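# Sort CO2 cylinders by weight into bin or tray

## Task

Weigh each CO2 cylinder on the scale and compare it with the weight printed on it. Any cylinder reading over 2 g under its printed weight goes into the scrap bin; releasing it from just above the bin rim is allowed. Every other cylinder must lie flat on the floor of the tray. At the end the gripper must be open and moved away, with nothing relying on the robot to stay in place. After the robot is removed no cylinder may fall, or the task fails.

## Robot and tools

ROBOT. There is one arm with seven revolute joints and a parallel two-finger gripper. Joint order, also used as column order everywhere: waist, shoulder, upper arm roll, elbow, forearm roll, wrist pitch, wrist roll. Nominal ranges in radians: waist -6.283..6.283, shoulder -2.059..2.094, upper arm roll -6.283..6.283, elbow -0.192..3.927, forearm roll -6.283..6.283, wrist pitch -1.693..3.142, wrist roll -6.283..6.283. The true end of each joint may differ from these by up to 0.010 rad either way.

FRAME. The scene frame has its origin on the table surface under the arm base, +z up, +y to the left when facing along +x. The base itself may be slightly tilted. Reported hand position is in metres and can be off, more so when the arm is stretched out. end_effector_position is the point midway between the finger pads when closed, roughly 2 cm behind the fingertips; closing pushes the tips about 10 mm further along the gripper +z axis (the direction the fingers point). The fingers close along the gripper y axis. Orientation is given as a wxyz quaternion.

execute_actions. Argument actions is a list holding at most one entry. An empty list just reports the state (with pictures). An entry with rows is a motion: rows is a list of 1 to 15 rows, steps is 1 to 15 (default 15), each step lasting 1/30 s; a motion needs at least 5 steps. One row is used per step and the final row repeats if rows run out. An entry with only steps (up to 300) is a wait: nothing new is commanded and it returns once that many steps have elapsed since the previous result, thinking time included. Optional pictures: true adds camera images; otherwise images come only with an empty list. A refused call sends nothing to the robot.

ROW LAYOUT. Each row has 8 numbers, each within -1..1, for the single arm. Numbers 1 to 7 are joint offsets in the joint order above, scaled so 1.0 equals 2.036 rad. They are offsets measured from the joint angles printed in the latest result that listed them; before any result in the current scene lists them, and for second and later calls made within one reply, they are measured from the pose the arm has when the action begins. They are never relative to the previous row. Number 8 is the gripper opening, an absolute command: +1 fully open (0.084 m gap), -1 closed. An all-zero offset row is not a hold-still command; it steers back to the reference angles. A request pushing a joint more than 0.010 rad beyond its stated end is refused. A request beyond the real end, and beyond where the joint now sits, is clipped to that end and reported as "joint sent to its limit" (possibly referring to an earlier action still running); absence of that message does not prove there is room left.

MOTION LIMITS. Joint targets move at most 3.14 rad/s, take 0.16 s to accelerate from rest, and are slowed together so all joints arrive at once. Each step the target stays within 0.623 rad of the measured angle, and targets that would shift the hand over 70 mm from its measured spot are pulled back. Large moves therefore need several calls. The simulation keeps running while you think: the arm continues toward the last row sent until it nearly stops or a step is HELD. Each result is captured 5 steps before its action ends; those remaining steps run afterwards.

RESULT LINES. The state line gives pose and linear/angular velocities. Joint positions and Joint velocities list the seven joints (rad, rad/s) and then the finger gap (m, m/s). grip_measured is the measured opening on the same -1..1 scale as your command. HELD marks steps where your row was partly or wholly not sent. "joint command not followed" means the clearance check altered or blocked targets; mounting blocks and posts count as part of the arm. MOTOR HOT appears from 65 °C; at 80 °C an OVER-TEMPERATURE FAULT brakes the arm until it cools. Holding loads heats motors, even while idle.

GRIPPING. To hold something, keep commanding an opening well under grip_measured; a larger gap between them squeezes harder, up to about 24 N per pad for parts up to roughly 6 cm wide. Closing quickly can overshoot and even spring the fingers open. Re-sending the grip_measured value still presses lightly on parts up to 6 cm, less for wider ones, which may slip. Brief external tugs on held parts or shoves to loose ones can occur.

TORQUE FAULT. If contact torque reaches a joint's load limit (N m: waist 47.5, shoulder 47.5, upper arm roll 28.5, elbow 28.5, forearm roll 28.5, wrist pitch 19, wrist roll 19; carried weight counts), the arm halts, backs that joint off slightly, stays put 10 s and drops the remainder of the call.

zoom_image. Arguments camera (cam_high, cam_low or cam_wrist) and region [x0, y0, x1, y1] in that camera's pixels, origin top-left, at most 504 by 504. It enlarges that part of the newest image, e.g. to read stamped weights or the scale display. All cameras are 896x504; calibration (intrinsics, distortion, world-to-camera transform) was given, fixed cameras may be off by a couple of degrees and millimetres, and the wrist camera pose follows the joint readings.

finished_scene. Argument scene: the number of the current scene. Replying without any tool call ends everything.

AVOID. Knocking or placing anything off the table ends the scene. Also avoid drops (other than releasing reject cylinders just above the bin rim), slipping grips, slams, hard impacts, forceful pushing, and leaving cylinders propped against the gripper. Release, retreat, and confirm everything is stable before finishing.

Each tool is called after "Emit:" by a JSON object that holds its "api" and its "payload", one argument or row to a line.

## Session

Emit:
{"api": "execute_actions", "payload": {
  "actions": []
}}

Scene clock: 0.00 s of 9600.00 s.
end_effector_position=(+0.9176, -0.2941, +0.1220) grip_measured=-1.00 end_effector_quat_wxyz=(+0.250, +0.114, +0.960, +0.050) end_effector_velocity=(-0.000, +0.000, +0.000) end_effector_angular_velocity=(+0.001, -0.000, -0.001)
Joint positions: [ 0.011  0.628 -0.387  2.285  0.701  0.656  2.656  0.   ]
Joint velocities: [ 0.    -0.001  0.    -0.001  0.001 -0.     0.    -0.   ]
Motor temperatures (°C, as the motors report them): [33 33 40 36 35 35 36]
camera_calibration (this result's frames):
cam_wrist: T_world_to_cam=[[0.188491, 0.968097, 0.165103, 0.125554], [0.84237, -0.245801, 0.479577, -0.835423], [0.50486, 0.0486823, -0.861827, -0.21175], [0, 0, 0, 1]] pos_world=[0.786974, -0.316588, 0.197428]

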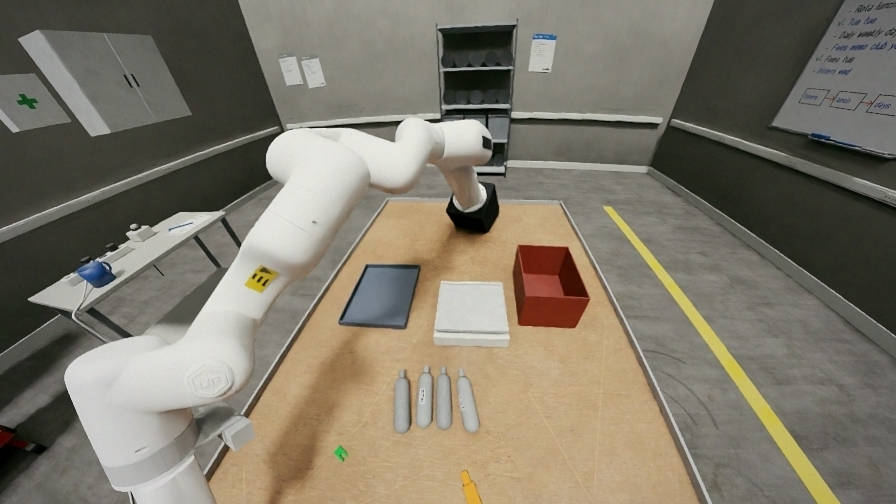

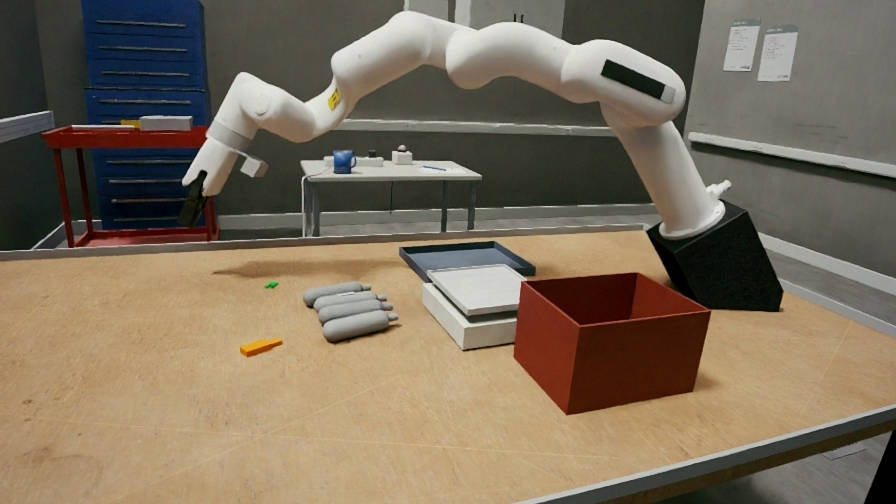

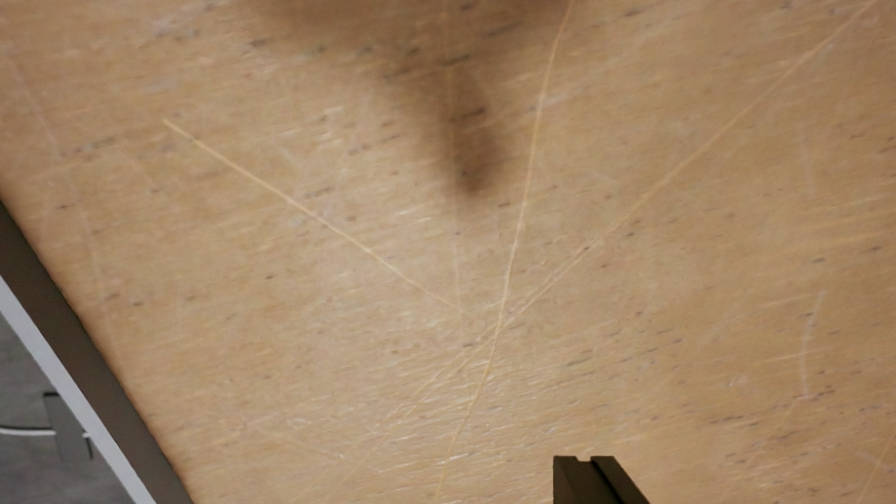

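Emit:
{"api": "execute_actions", "payload": {
  "actions": [
    {"rows":[[0.081,-0.431,0.19,-0.583,-0.5,0.06,0.287,0.35]],"steps":15}
  ]
}}

Emit:
{"api": "execute_actions", "payload": {
  "actions": [
    {"steps":50}
  ],
  "pictures": true
}}

Scene clock: 0.60 s of 9600.00 s.
end_effector_position=(+0.8956, -0.2114, +0.1810) grip_measured=+0.34 end_effector_quat_wxyz=(+0.197, +0.131, +0.967, +0.095) end_effector_velocity=(-0.160, +0.274, +0.266) end_effector_angular_velocity=(+0.073, +0.375, +0.198)
Joint positions: [ 0.077  0.346 -0.232  2.003  0.418  0.704  2.887  0.059]
Joint velocities: [ 0.216 -1.204  0.51  -1.211 -1.204  0.163  0.774  0.002]
Motor temperatures (°C, as the motors report them): [33 33 40 36 35 35 36]
Steps of this call (steps 1 to 8: nothing new was sent; steps 9 to 18: the first 10 steps of this action). Readings (joint positions):
9: [0.011 0.628 -0.386 2.285 0.700 0.656 2.656]
10: [0.012 0.623 -0.383 2.279 0.695 0.657 2.661]
12: [0.021 0.581 -0.356 2.229 0.649 0.666 2.705]
16: [0.062 0.426 -0.268 2.081 0.497 0.693 2.833]
18: the state above

Scene clock: 2.27 s of 9600.00 s.
end_effector_position=(+0.6608, -0.0709, +0.1778) grip_measured=+0.34 end_effector_quat_wxyz=(+0.002, -0.045, +0.999, -0.005) end_effector_velocity=(+0.001, -0.000, +0.001) end_effector_angular_velocity=(+0.000, -0.003, -0.002)
Joint positions: [ 0.176 -0.25   0.     1.099 -0.317  0.778  3.24   0.059]
Joint velocities: [ 0.    -0.001 -0.     0.002  0.    -0.     0.001 -0.   ]
Motor temperatures (°C, as the motors report them): [33 33 40 37 35 35 36]
Kept back: nothing.
Steps of this call (steps 1 to 5: the last 5 steps of your previous action; steps 6 to 45: the robot went on to your last target; steps 46 to 50: nothing new was sent). Readings (joint positions):
1: [0.084 0.306 -0.216 1.962 0.377 0.710 2.912]
2: [0.091 0.264 -0.200 1.920 0.335 0.715 2.937]
4: [0.104 0.182 -0.169 1.831 0.245 0.724 2.984]
8: [0.127 0.046 -0.117 1.639 0.073 0.740 3.062]
50: the state above
The arm was judged still, so your last target was given up. Only a new action makes it travel on or press farther. Fingers that are still opening or closing keep moving.
camera_calibration (this result's frames):
cam_wrist: T_world_to_cam=[[-0.0890671, 0.996024, 0.00198907, 0.163082], [0.995905, 0.0890251, 0.0157237, -0.586246], [0.0154841, 0.00338139, -0.999874, 0.299858], [0, 0, 0, 1]] pos_world=[0.593728, -0.111257, 0.308714]

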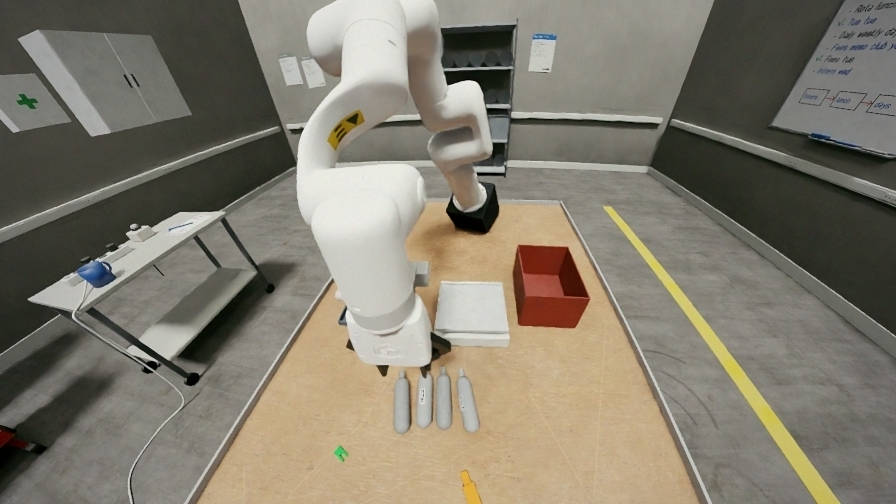

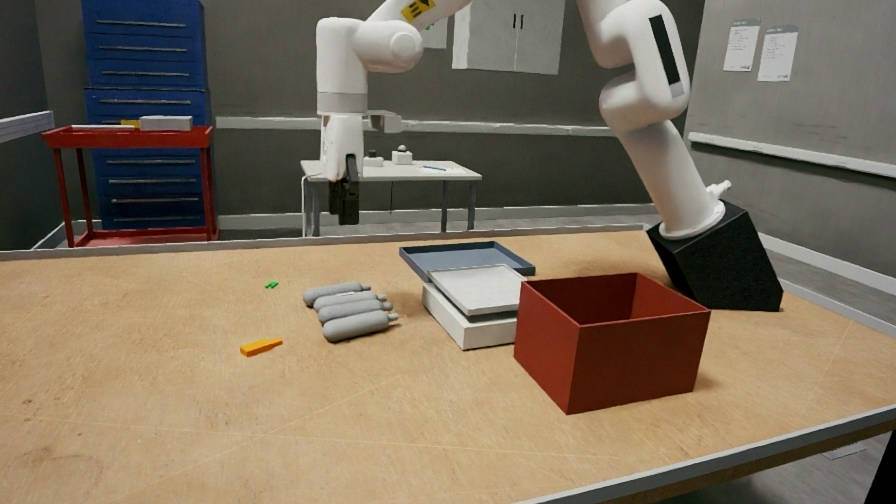

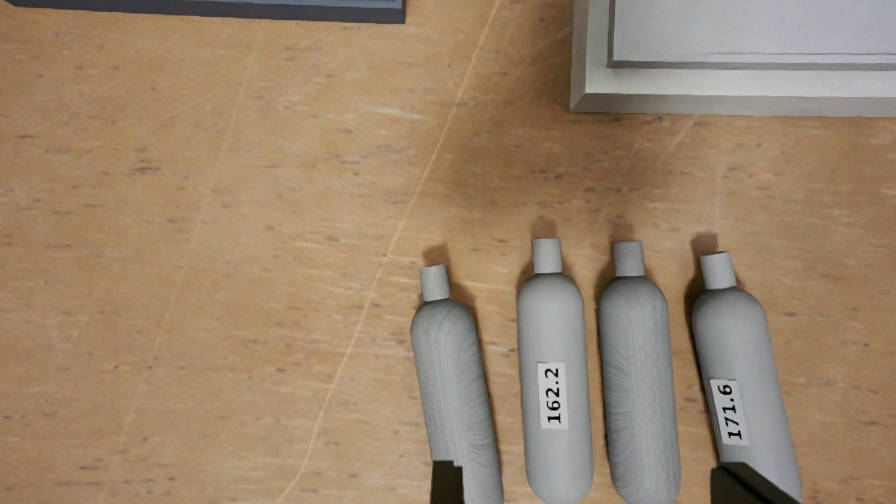

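Emit:
{"api": "execute_actions", "payload": {
  "actions": [
    {"rows":[[0.0756,0.162,0,0.0305,-0.109,-0.091,0.071,0.05]],"steps":15}
  ]
}}

Emit:
{"api": "execute_actions", "payload": {
  "actions": [
    {"steps":20}
  ],
  "pictures": true
}}

Scene clock: 3.33 s of 9600.00 s.
end_effector_position=(+0.6668, +0.0070, +0.0974) grip_measured=+0.04 end_effector_quat_wxyz=(-0.002, -0.120, +0.993, -0.004) end_effector_velocity=(-0.012, +0.327, -0.290) end_effector_angular_velocity=(+0.072, -0.014, +0.594)
Joint positions: [ 0.283 -0.019  0.001  1.141 -0.471  0.65   3.34   0.046]
Joint velocities: [ 0.405  0.867 -0.009  0.183 -0.586 -0.492  0.381  0.   ]
Motor temperatures (°C, as the motors report them): [33 33 40 37 35 35 36]
Steps of this call (steps 1 to 22: nothing new was sent; steps 23 to 32: the first 10 steps of this action). Readings (joint positions):
23: [0.176 -0.249 0.000 1.099 -0.317 0.778 3.240]
24: [0.178 -0.246 -0.000 1.100 -0.321 0.775 3.243]
26: [0.197 -0.207 -0.004 1.113 -0.351 0.749 3.262]
30: [0.256 -0.077 0.001 1.129 -0.432 0.682 3.315]
32: the state above

Scene clock: 4.00 s of 9600.00 s.
end_effector_position=(+0.6626, +0.0466, +0.0648) grip_measured=+0.04 end_effector_quat_wxyz=(-0.000, -0.155, +0.988, +0.002) end_effector_velocity=(-0.001, +0.002, -0.001) end_effector_angular_velocity=(+0.002, +0.002, +0.002)
Joint positions: [ 0.33   0.08   0.     1.161 -0.539  0.593  3.384  0.046]
Joint velocities: [ 0.001  0.003  0.002 -0.001  0.    -0.001  0.001  0.   ]
Motor temperatures (°C, as the motors report them): [33 33 40 37 35 35 36]
Kept back: nothing.
Steps of this call (steps 1 to 5: the last 5 steps of your previous action; steps 6 to 20: the robot went on to your last target). Readings (joint positions):
1: [0.296 0.009 0.001 1.147 -0.490 0.634 3.353]
2: [0.308 0.035 0.001 1.151 -0.506 0.620 3.363]
4: [0.322 0.064 0.004 1.153 -0.525 0.605 3.375]
8: [0.328 0.075 -0.000 1.161 -0.536 0.595 3.382]
20: the state above
camera_calibration (this result's frames):
cam_wrist: T_world_to_cam=[[-0.304732, 0.952304, 0.0160026, 0.190423], [0.952413, 0.304559, 0.0123924, -0.577735], [0.00692758, 0.0190175, -0.999795, 0.191434], [0, 0, 0, 1]] pos_world=[0.606944, -0.00902701, 0.195507]

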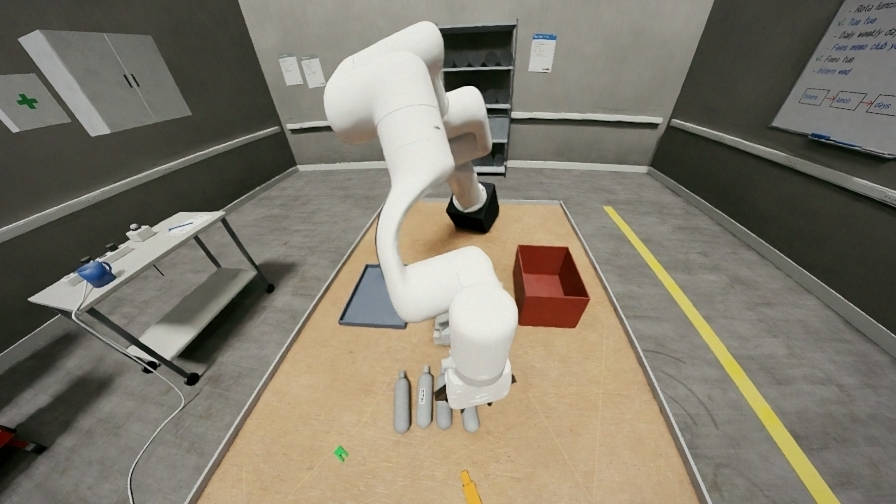

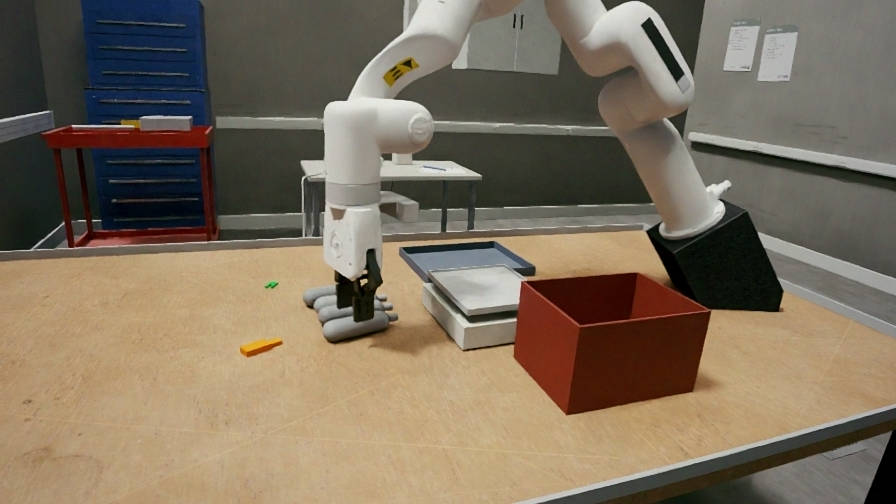

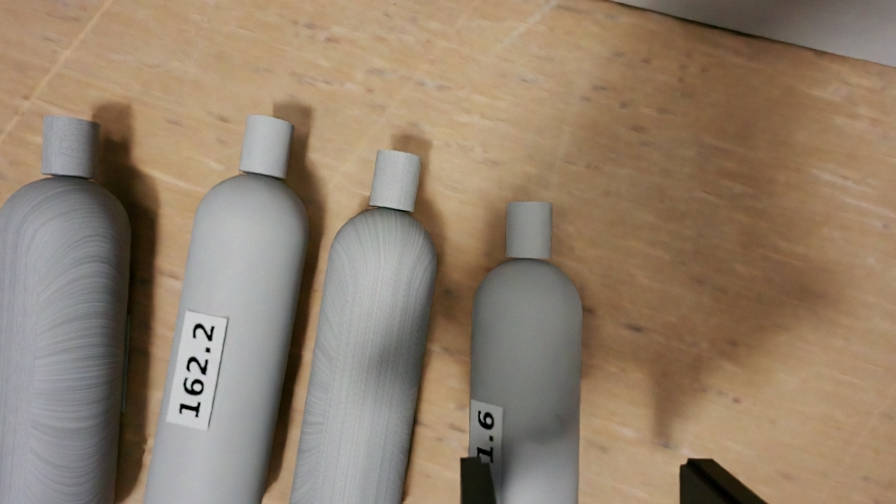

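Emit:
{"api": "execute_actions", "payload": {
  "actions": []
}}

Scene clock: 4.63 s of 9600.00 s.
end_effector_position=(+0.6624, +0.0469, +0.0646) grip_measured=+0.04 end_effector_quat_wxyz=(-0.001, -0.155, +0.988, +0.002) end_effector_velocity=(+0.000, +0.000, -0.000) end_effector_angular_velocity=(+0.000, -0.001, +0.000)
Joint positions: [ 0.33   0.08   0.     1.161 -0.539  0.593  3.384  0.046]
Joint velocities: [ 0.     0.001  0.     0.    -0.001 -0.001  0.001  0.   ]
Motor temperatures (°C, as the motors report them): [33 34 40 37 35 35 36]
Kept back: nothing.
Steps of this call (steps 1 to 15: the robot went on to your last target; steps 16 to 19: nothing new was sent). Readings (joint positions):
1: [0.330 0.080 0.000 1.161 -0.539 0.593 3.384]
2: [0.330 0.080 0.000 1.161 -0.539 0.593 3.384]
4: [0.330 0.080 0.000 1.161 -0.539 0.593 3.384]
8: [0.330 0.080 0.000 1.161 -0.539 0.593 3.384]
19: the state above
The arm was judged still, so your last target was given up. Only a new action makes it travel on or press farther. Fingers that are still opening or closing keep moving.
camera_calibration (this result's frames):
cam_wrist: T_world_to_cam=[[-0.305168, 0.95216, 0.0162529, 0.190399], [0.952276, 0.305001, 0.0119953, -0.577517], [0.00646427, 0.0191378, -0.999796, 0.191506], [0, 0, 0, 1]] pos_world=[0.606821, -0.00881154, 0.1953]

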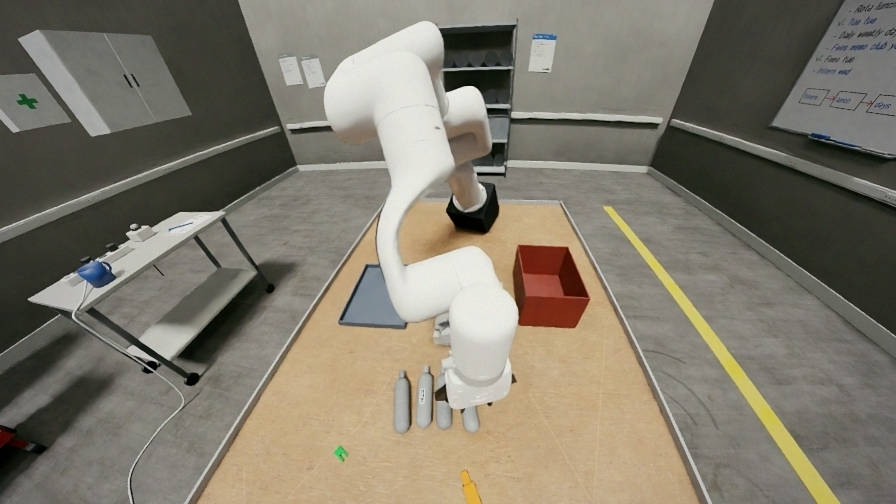

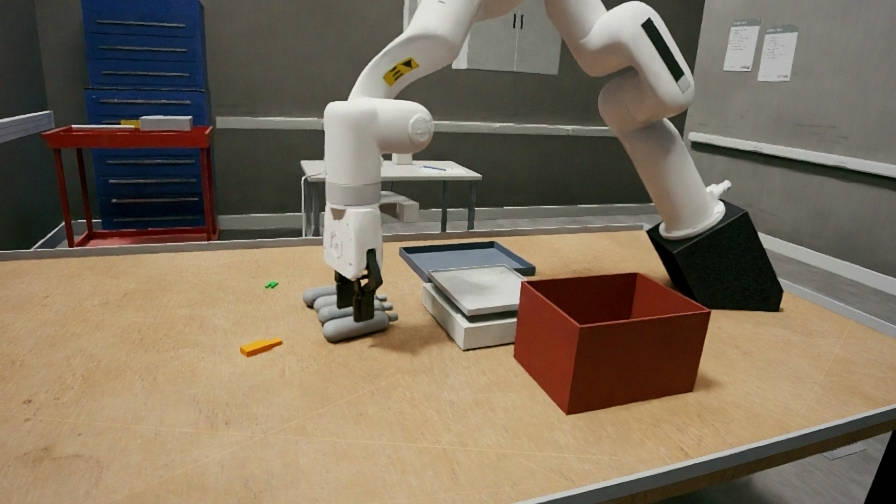

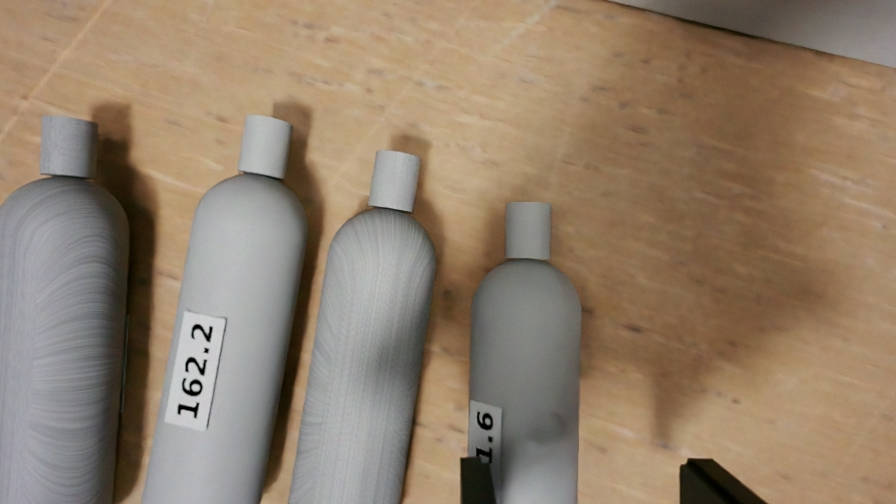

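Emit:
{"api": "execute_actions", "payload": {
  "actions": [
    {"rows":[[-0.0085,0,0,0,0,0,-0.007,0.05]],"steps":12}
  ]
}}

Emit:
{"api": "execute_actions", "payload": {
  "actions": [
    {"steps":10}
  ],
  "pictures": true
}}

Scene clock: 5.07 s of 9600.00 s.
end_effector_position=(+0.6627, +0.0363, +0.0618) grip_measured=+0.04 end_effector_quat_wxyz=(-0.003, -0.154, +0.988, -0.003) end_effector_velocity=(-0.001, -0.007, -0.002) end_effector_angular_velocity=(-0.006, +0.004, +0.007)
Joint positions: [ 0.313  0.08  -0.001  1.161 -0.539  0.593  3.372  0.046]
Joint velocities: [-0.018  0.     0.006 -0.001  0.    -0.    -0.017 -0.   ]
Motor temperatures (°C, as the motors report them): [33 34 40 37 35 35 36]
Steps of this call (steps 1 to 6: nothing new was sent; steps 7 to 13: the first 7 steps of this action). Readings (joint positions):
7: [0.329 0.080 0.000 1.161 -0.539 0.593 3.384]
8: [0.327 0.080 0.001 1.161 -0.539 0.593 3.381]
10: [0.319 0.080 0.001 1.161 -0.539 0.593 3.375]
13: the state above

Scene clock: 5.40 s of 9600.00 s.
end_effector_position=(+0.6627, +0.0368, +0.0620) grip_measured=+0.04 end_effector_quat_wxyz=(-0.003, -0.155, +0.988, -0.003) end_effector_velocity=(-0.001, -0.002, -0.001) end_effector_angular_velocity=(-0.002, +0.004, -0.001)
Joint positions: [ 0.313  0.08   0.     1.161 -0.539  0.593  3.37   0.046]
Joint velocities: [-0.001  0.    -0.001 -0.002  0.     0.002 -0.    -0.   ]
Motor temperatures (°C, as the motors report them): [33 34 40 37 35 35 36]
Kept back: nothing.
Steps of this call (steps 1 to 5: the last 5 steps of your previous action; steps 6 to 10: the robot went on to your last target). Readings (joint positions):
1: [0.313 0.080 -0.001 1.161 -0.539 0.593 3.371]
2: [0.313 0.080 -0.000 1.161 -0.539 0.593 3.371]
4: [0.313 0.080 0.000 1.161 -0.539 0.593 3.370]
8: [0.313 0.080 0.000 1.161 -0.539 0.593 3.370]
10: the state above
camera_calibration (this result's frames):
cam_wrist: T_world_to_cam=[[-0.305391, 0.952191, 0.00834719, 0.200741], [0.952222, 0.305349, 0.00592281, -0.574295], [0.00309084, 0.00975715, -0.999948, 0.191671], [0, 0, 0, 1]] pos_world=[0.607568, -0.0176539, 0.193387]

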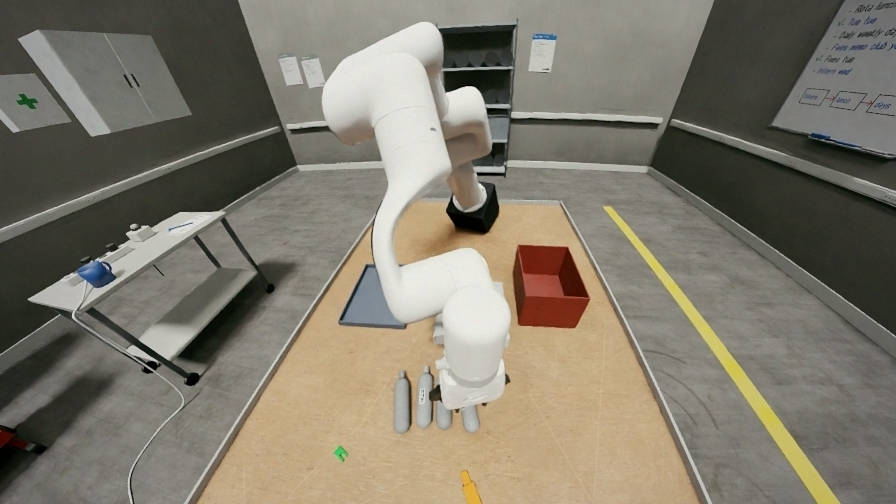

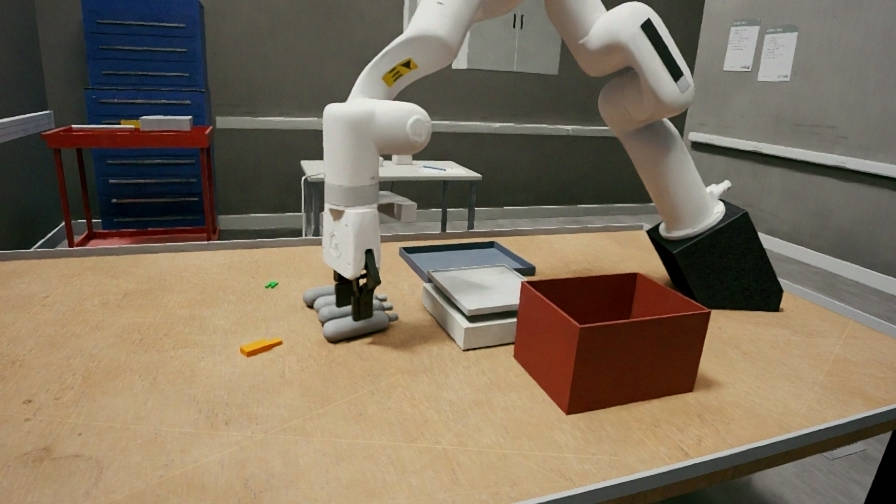

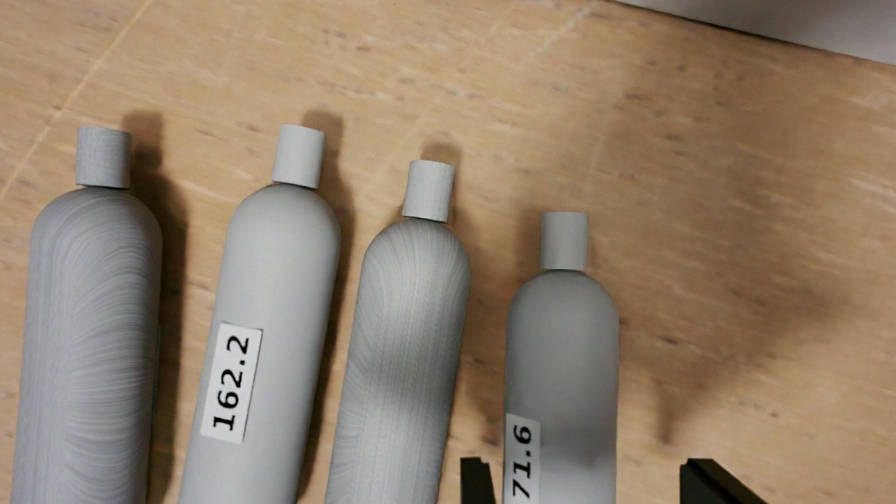

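Emit:
{"api": "execute_actions", "payload": {
  "actions": [
    {"rows":[[-0.002,0.006,0,0.002,-0.002,-0.004,0.001,0.05],[-0.004,0.012,0,0.004,-0.004,-0.008,0.002,0.05],[-0.0055,0.018,0,0.006,-0.006,-0.013,0.003,0.05],[-0.007,0.023,0,0.008,-0.008,-0.017,0.004,0.05],[-0.0085,0.028,0,0.010,-0.010,-0.020,0.005,0.05],[-0.010,0.033,0,0.012,-0.012,-0.024,0.0055,0.05],[-0.0115,0.038,0,0.0135,-0.014,-0.027,0.0065,0.05],[-0.013,0.042,0,0.015,-0.0155,-0.030,0.007,0.05],[-0.0144,0.0463,0,0.0164,-0.0169,-0.0333,0.0078,0.05]],"steps":15}
  ]
}}

Emit:
{"api": "execute_actions", "payload": {
  "actions": [
    {"steps":10}
  ],
  "pictures": true
}}

Scene clock: 6.00 s of 9600.00 s.
end_effector_position=(+0.6638, +0.0365, +0.0324) grip_measured=+0.04 end_effector_quat_wxyz=(-0.002, -0.158, +0.987, -0.003) end_effector_velocity=(+0.002, -0.000, -0.100) end_effector_angular_velocity=(+0.006, -0.007, +0.020)
Joint positions: [ 0.29   0.155  0.     1.186 -0.566  0.54   3.383  0.046]
Joint velocities: [-0.08   0.254  0.004  0.091 -0.091 -0.181  0.041  0.   ]
Motor temperatures (°C, as the motors report them): [33 34 40 37 35 35 36]
Steps of this call (steps 1 to 8: the robot went on to your last target; steps 9 to 18: the first 10 steps of this action). Readings (joint positions):
9: [0.312 0.080 0.000 1.161 -0.539 0.593 3.370]
10: [0.312 0.083 0.000 1.162 -0.540 0.591 3.371]
12: [0.307 0.095 0.001 1.168 -0.544 0.581 3.373]
16: [0.296 0.136 0.000 1.180 -0.559 0.554 3.380]
18: the state above

Scene clock: 6.33 s of 9600.00 s.
end_effector_position=(+0.6650, +0.0362, +0.0254) grip_measured=+0.04 end_effector_quat_wxyz=(-0.001, -0.159, +0.987, -0.003) end_effector_velocity=(-0.004, -0.000, -0.005) end_effector_angular_velocity=(-0.001, +0.008, +0.001)
Joint positions: [ 0.283  0.173  0.     1.194 -0.573  0.525  3.386  0.046]
Joint velocities: [-0.002  0.007 -0.001 -0.003 -0.001 -0.002  0.     0.   ]
Motor temperatures (°C, as the motors report them): [33 34 40 37 35 35 36]
Kept back: nothing.
Steps of this call (steps 1 to 5: the last 5 steps of your previous action; steps 6 to 10: the robot went on to your last target). Readings (joint positions):
1: [0.288 0.162 0.000 1.189 -0.568 0.535 3.384]
2: [0.286 0.167 -0.000 1.190 -0.570 0.532 3.385]
4: [0.284 0.172 -0.000 1.192 -0.572 0.528 3.385]
8: [0.284 0.173 0.000 1.194 -0.573 0.526 3.386]
10: the state above
camera_calibration (this result's frames):
cam_wrist: T_world_to_cam=[[-0.311549, 0.950201, 0.00746133, 0.206496], [0.950204, 0.311472, 0.00990837, -0.575046], [0.00709095, 0.0101767, -0.999923, 0.152422], [0, 0, 0, 1]] pos_world=[0.609664, -0.0186525, 0.156567]

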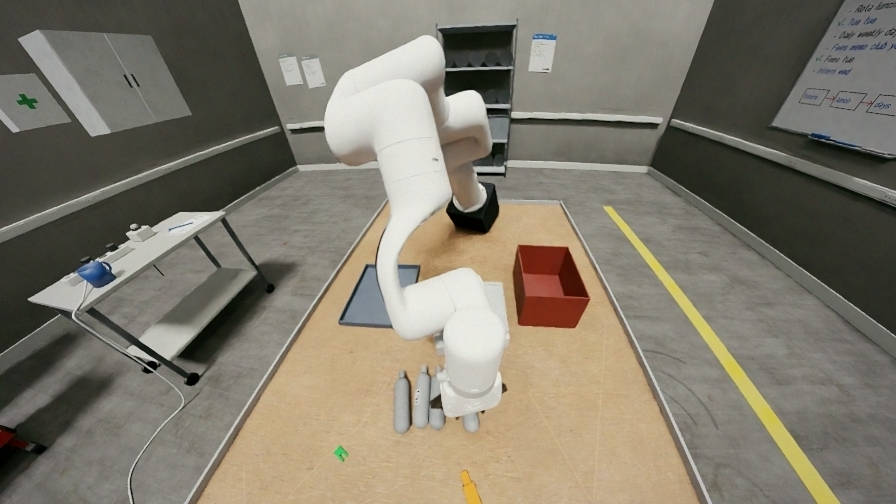

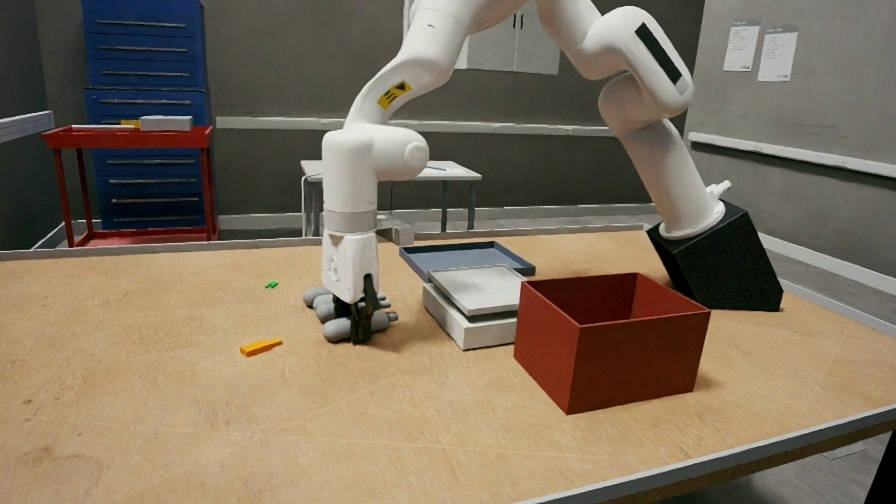

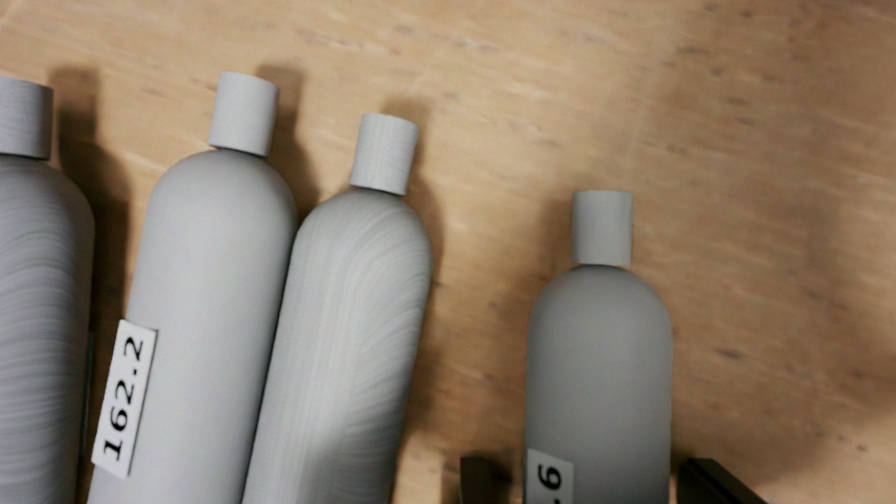

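Emit:
{"api": "execute_actions", "payload": {
  "actions": [
    {"rows":[[0,0,0,0,0,0,0,-0.1],[0,0,0,0,0,0,0,-0.2],[0,0,0,0,0,0,0,-0.3],[0,0,0,0,0,0,0,-0.4],[0,0,0,0,0,0,0,-0.5],[0,0,0,0,0,0,0,-0.6],[0,0,0,0,0,0,0,-0.7],[0,0,0,0,0,0,0,-0.8]],"steps":15}
  ]
}}

Emit:
{"api": "execute_actions", "payload": {
  "actions": [
    {"rows":[[0.01,-0.032,0,-0.011,0.012,0.023,-0.005,-0.8],[0.02,-0.065,0,-0.023,0.024,0.047,-0.011,-0.8],[0.03,-0.097,0,-0.034,0.036,0.07,-0.016,-0.8],[0.04,-0.13,0,-0.046,0.047,0.093,-0.022,-0.8]],"steps":15}
  ]
}}

Emit:
{"api": "execute_actions", "payload": {
  "actions": [
    {"steps":8}
  ]
}}

Scene clock: 6.93 s of 9600.00 s.
end_effector_position=(+0.6648, +0.0362, +0.0252) grip_measured=-0.30 end_effector_quat_wxyz=(-0.001, -0.159, +0.987, -0.003) end_effector_velocity=(+0.000, +0.001, +0.001) end_effector_angular_velocity=(+0.002, -0.001, +0.002)
Joint positions: [ 0.283  0.174  0.     1.194 -0.573  0.525  3.386  0.031]
Joint velocities: [-0.    -0.001  0.002  0.     0.    -0.    -0.001 -0.   ]
Motor temperatures (°C, as the motors report them): [33 34 40 37 35 35 36]
Steps of this call (steps 1 to 8: the robot went on to your last target; steps 9 to 18: the first 10 steps of this action). Readings (joint positions):
9: [0.283 0.174 0.000 1.194 -0.573 0.525 3.386]
10: [0.283 0.174 0.000 1.194 -0.573 0.525 3.386]
12: [0.283 0.174 0.000 1.194 -0.573 0.525 3.386]
16: [0.283 0.174 0.000 1.194 -0.573 0.525 3.386]
18: the state above

Scene clock: 7.43 s of 9600.00 s.
end_effector_position=(+0.6595, +0.0390, +0.1221) grip_measured=-0.30 end_effector_quat_wxyz=(+0.003, -0.151, +0.989, +0.003) end_effector_velocity=(-0.031, -0.002, +0.156) end_effector_angular_velocity=(+0.038, +0.006, -0.024)
Joint positions: [ 0.357 -0.067  0.003  1.118 -0.489  0.69   3.347  0.031]
Joint velocities: [ 0.124 -0.411 -0.003 -0.134  0.141  0.283 -0.069 -0.   ]
Motor temperatures (°C, as the motors report them): [33 34 40 37 35 35 36]
Steps of this call (steps 1 to 5: the last 5 steps of your previous action; steps 6 to 15: the first 10 steps of this action, its rows measured from where the robot was after step 5). Readings (joint positions):
5: [0.283 0.174 0.000 1.194 -0.573 0.525 3.386]
6: [0.284 0.173 0.000 1.194 -0.573 0.526 3.386]
7: [0.285 0.170 0.000 1.192 -0.571 0.530 3.385]
9: [0.298 0.130 -0.002 1.172 -0.554 0.564 3.378]
13: [0.343 -0.021 0.002 1.130 -0.504 0.661 3.354]
15: the state above

Scene clock: 7.70 s of 9600.00 s.
end_effector_position=(+0.6499, +0.0372, +0.1250) grip_measured=-0.30 end_effector_quat_wxyz=(-0.008, -0.151, +0.989, +0.003) end_effector_velocity=(+0.009, +0.003, +0.016) end_effector_angular_velocity=(+0.010, -0.027, -0.002)
Joint positions: [ 0.364 -0.088 -0.     1.1   -0.478  0.714  3.341  0.031]
Joint velocities: [ 0.007 -0.023  0.005  0.012  0.006  0.008 -0.003  0.   ]
Motor temperatures (°C, as the motors report them): [33 34 40 38 35 35 36]
Kept back: nothing.
Steps of this call (steps 1 to 5: the last 5 steps of your previous action; steps 6 to 8: the robot went on to your last target). Readings (joint positions):
1: [0.360 -0.078 0.003 1.113 -0.485 0.698 3.345]
2: [0.362 -0.082 0.002 1.109 -0.482 0.703 3.344]
4: [0.363 -0.085 -0.000 1.102 -0.480 0.710 3.342]
8: the state above

Emit:
{"api": "execute_actions", "payload": {
  "actions": [
    {"rows":[[-0.034,-0.229,0,-0.323,-0.030,-0.120,0.103,-0.8]],"steps":15}
  ]
}}

Emit:
{"api": "execute_actions", "payload": {
  "actions": [
    {"steps":15}
  ],
  "pictures": true
}}

Scene clock: 8.40 s of 9600.00 s.
end_effector_position=(+0.5653, +0.0174, +0.1356) grip_measured=-0.30 end_effector_quat_wxyz=(+0.005, -0.105, +0.994, +0.010) end_effector_velocity=(-0.399, -0.050, -0.002) end_effector_angular_velocity=(+0.089, -0.028, -0.355)
Joint positions: [ 0.326 -0.349 -0.001  0.737 -0.512  0.579  3.458  0.031]
Joint velocities: [-0.157 -1.045  0.005 -1.516 -0.139 -0.551  0.474  0.   ]
Motor temperatures (°C, as the motors report them): [33 34 40 38 35 35 36]
Steps of this call (steps 1 to 11: the robot went on to your last target; steps 12 to 21: the first 10 steps of this action). Readings (joint positions):
12: [0.365 -0.091 0.000 1.100 -0.477 0.714 3.341]
13: [0.364 -0.094 0.000 1.096 -0.478 0.712 3.343]
15: [0.359 -0.127 0.001 1.050 -0.483 0.692 3.360]
19: [0.336 -0.278 -0.000 0.841 -0.502 0.616 3.426]
21: the state above

Scene clock: 8.90 s of 9600.00 s.
end_effector_position=(+0.4857, +0.0113, +0.1320) grip_measured=-0.30 end_effector_quat_wxyz=(+0.010, -0.069, +0.997, +0.020) end_effector_velocity=(-0.007, -0.001, -0.001) end_effector_angular_velocity=(-0.000, +0.004, -0.005)
Joint positions: [ 0.295 -0.552 -0.     0.445 -0.539  0.47   3.551  0.031]
Joint velocities: [-0.002 -0.014 -0.002 -0.021 -0.002 -0.004  0.005 -0.   ]
Motor temperatures (°C, as the motors report them): [33 34 40 38 35 35 36]
Kept back: nothing.
Steps of this call (steps 1 to 5: the last 5 steps of your previous action; steps 6 to 15: the robot went on to your last target). Readings (joint positions):
1: [0.320 -0.384 -0.000 0.687 -0.516 0.560 3.474]
2: [0.315 -0.419 -0.000 0.637 -0.521 0.542 3.489]
4: [0.305 -0.483 -0.000 0.544 -0.530 0.508 3.518]
8: [0.297 -0.540 -0.000 0.460 -0.537 0.478 3.545]
15: the state above
camera_calibration (this result's frames):
cam_wrist: T_world_to_cam=[[-0.13726, 0.989165, 0.0520837, 0.0825194], [0.990161, 0.135574, 0.0346508, -0.418647], [0.0272142, 0.0563274, -0.998041, 0.250005], [0, 0, 0, 1]] pos_world=[0.419051, -0.0389497, 0.259724]

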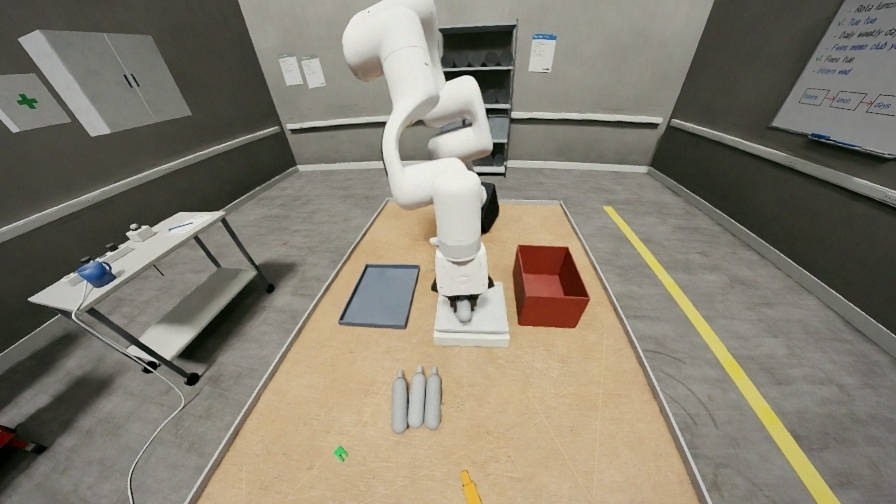

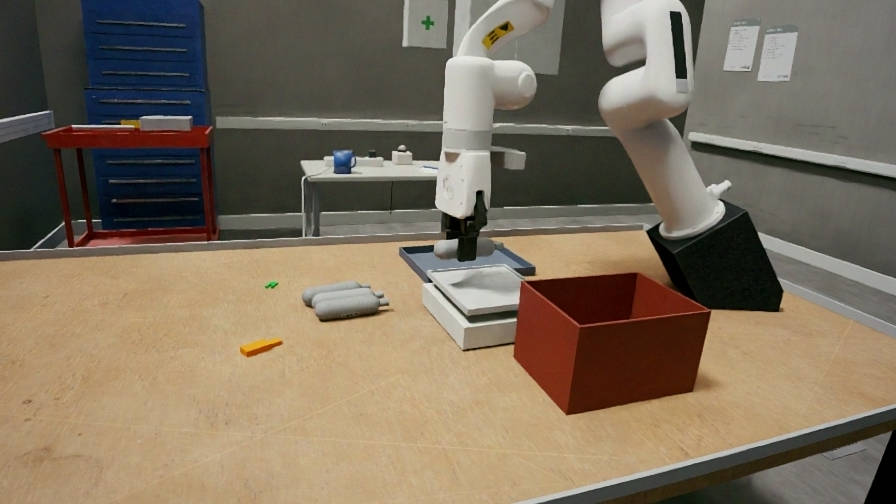

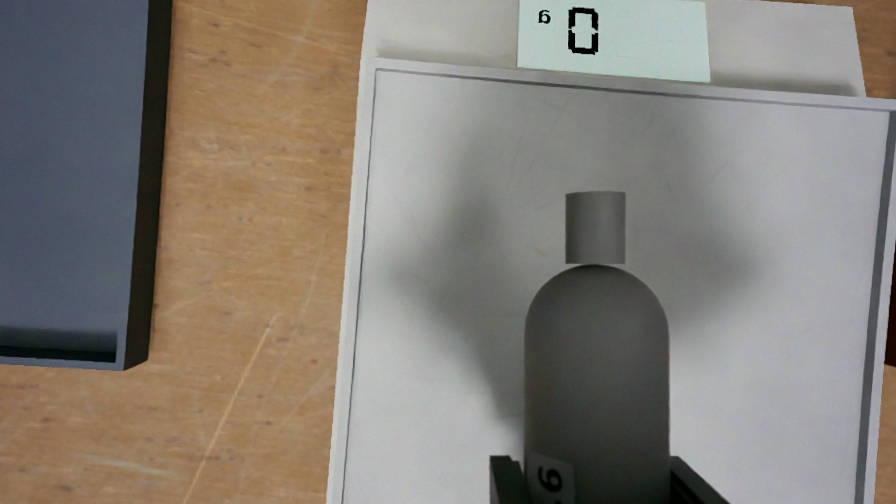

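Emit:
{"api": "execute_actions", "payload": {
  "actions": [
    {"rows":[[0.034,-0.044,0,-0.043,-0.043,0.03,0.056,-0.8]],"steps":12}
  ]
}}

Emit:
{"api": "execute_actions", "payload": {
  "actions": [
    {"rows":[[-0.013,0.024,0,0.003,-0.019,-0.023,0.013,-0.8],[-0.026,0.048,0,0.007,-0.038,-0.046,0.025,-0.8],[-0.038,0.072,0,0.010,-0.056,-0.068,0.037,-0.8],[-0.048,0.090,0,0.013,-0.070,-0.084,0.046,-0.8]],"steps":15}
  ]
}}

Emit:
{"api": "execute_actions", "payload": {
  "actions": [
    {"steps":10}
  ],
  "pictures": true
}}

Emit:
{"api": "zoom_image", "payload": {
  "camera": "cam_low",
  "region": [300, 280, 400, 330]
}}

Scene clock: 9.47 s of 9600.00 s.
end_effector_position=(+0.4543, +0.0215, +0.1369) grip_measured=-0.30 end_effector_quat_wxyz=(+0.003, -0.079, +0.997, +0.008) end_effector_velocity=(-0.075, +0.018, +0.008) end_effector_angular_velocity=(-0.073, +0.024, +0.035)
Joint positions: [ 0.354 -0.628  0.001  0.369 -0.612  0.521  3.645  0.031]
Joint velocities: [ 0.147 -0.18  -0.004 -0.182 -0.183  0.133  0.24  -0.   ]
Motor temperatures (°C, as the motors report them): [33 34 40 38 35 35 36]
Steps of this call (steps 1 to 10: the robot went on to your last target; steps 11 to 17: the first 7 steps of this action). Readings (joint positions):
11: [0.295 -0.554 -0.000 0.442 -0.539 0.470 3.552]
12: [0.298 -0.557 -0.001 0.439 -0.543 0.473 3.557]
14: [0.322 -0.588 -0.002 0.411 -0.575 0.494 3.598]
17: the state above

Scene clock: 9.97 s of 9600.00 s.
end_effector_position=(+0.4525, +0.0192, +0.0952) grip_measured=-0.30 end_effector_quat_wxyz=(+0.000, -0.078, +0.997, +0.005) end_effector_velocity=(+0.021, +0.006, -0.025) end_effector_angular_velocity=(+0.035, -0.055, -0.002)
Joint positions: [ 0.272 -0.467 -0.001  0.382 -0.756  0.373  3.748  0.031]
Joint velocities: [-0.082  0.138  0.01   0.048 -0.129 -0.169  0.088  0.   ]
Motor temperatures (°C, as the motors report them): [33 34 40 38 35 35 36]
Steps of this call (steps 1 to 5: the last 5 steps of your previous action; steps 6 to 15: the first 10 steps of this action, its rows measured from where the robot was after step 5). Readings (joint positions):
5: [0.363 -0.640 -0.000 0.360 -0.624 0.530 3.662]
6: [0.363 -0.640 -0.000 0.359 -0.625 0.530 3.663]
7: [0.361 -0.636 -0.000 0.360 -0.630 0.524 3.666]
9: [0.339 -0.597 0.000 0.368 -0.661 0.485 3.687]
13: [0.281 -0.484 -0.001 0.380 -0.742 0.389 3.739]
15: the state above

Scene clock: 10.30 s of 9600.00 s.
end_effector_position=(+0.4547, +0.0197, +0.0937) grip_measured=-0.30 end_effector_quat_wxyz=(+0.003, -0.078, +0.997, +0.007) end_effector_velocity=(+0.001, +0.000, -0.001) end_effector_angular_velocity=(+0.001, -0.000, +0.000)
Joint positions: [ 0.265 -0.457 -0.     0.386 -0.766  0.359  3.755  0.031]
Joint velocities: [-0.002  0.006  0.     0.002 -0.003 -0.004  0.001 -0.   ]
Motor temperatures (°C, as the motors report them): [33 34 40 38 35 35 36]
Kept back: nothing.
Steps of this call (steps 1 to 5: the last 5 steps of your previous action; steps 6 to 10: the robot went on to your last target). Readings (joint positions):
1: [0.269 -0.464 -0.001 0.384 -0.760 0.368 3.751]
2: [0.268 -0.462 -0.000 0.385 -0.762 0.365 3.752]
4: [0.267 -0.460 -0.000 0.386 -0.764 0.361 3.754]
8: [0.266 -0.458 -0.000 0.386 -0.766 0.359 3.755]
10: the state above
camera_calibration (this result's frames):
cam_wrist: T_world_to_cam=[[-0.153153, 0.987879, 0.0252875, 0.0817343], [0.988067, 0.152658, 0.020489, -0.385893], [0.0163803, 0.0281237, -0.99947, 0.21773], [0, 0, 0, 1]] pos_world=[0.39024, -0.0279574, 0.223455]

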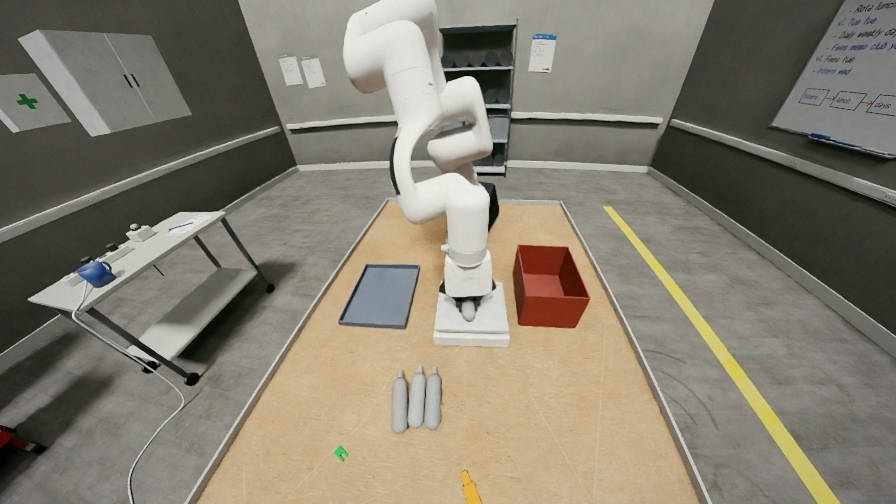

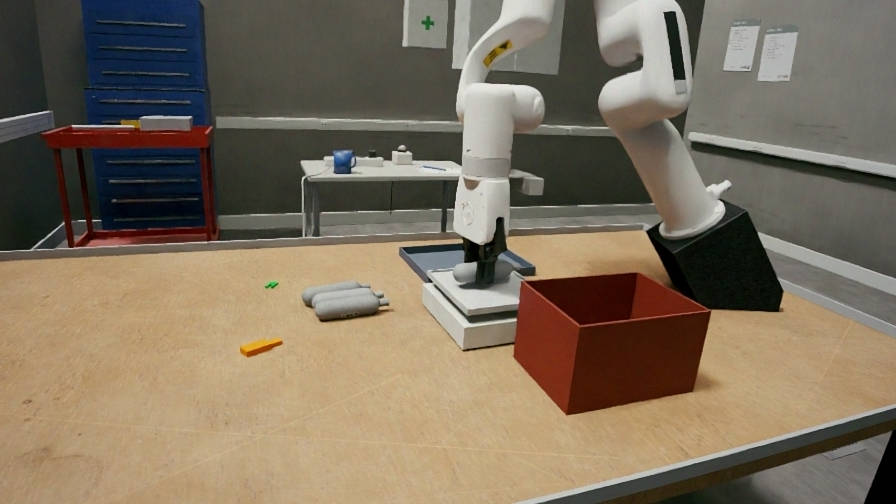

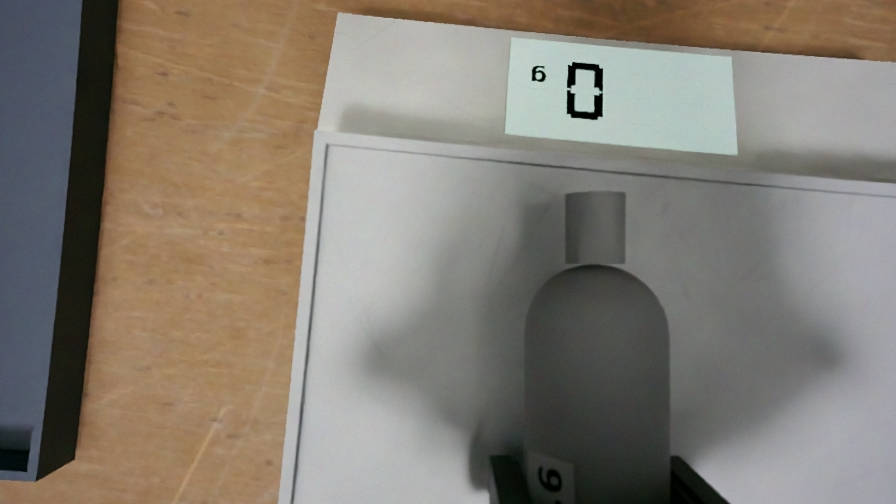

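Region (300, 280, 400, 330) of cam_low's 896x504 image, scaled by 5.040, with more detail than that image has.

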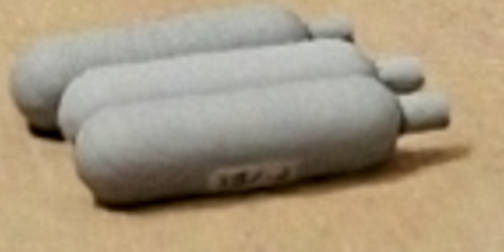

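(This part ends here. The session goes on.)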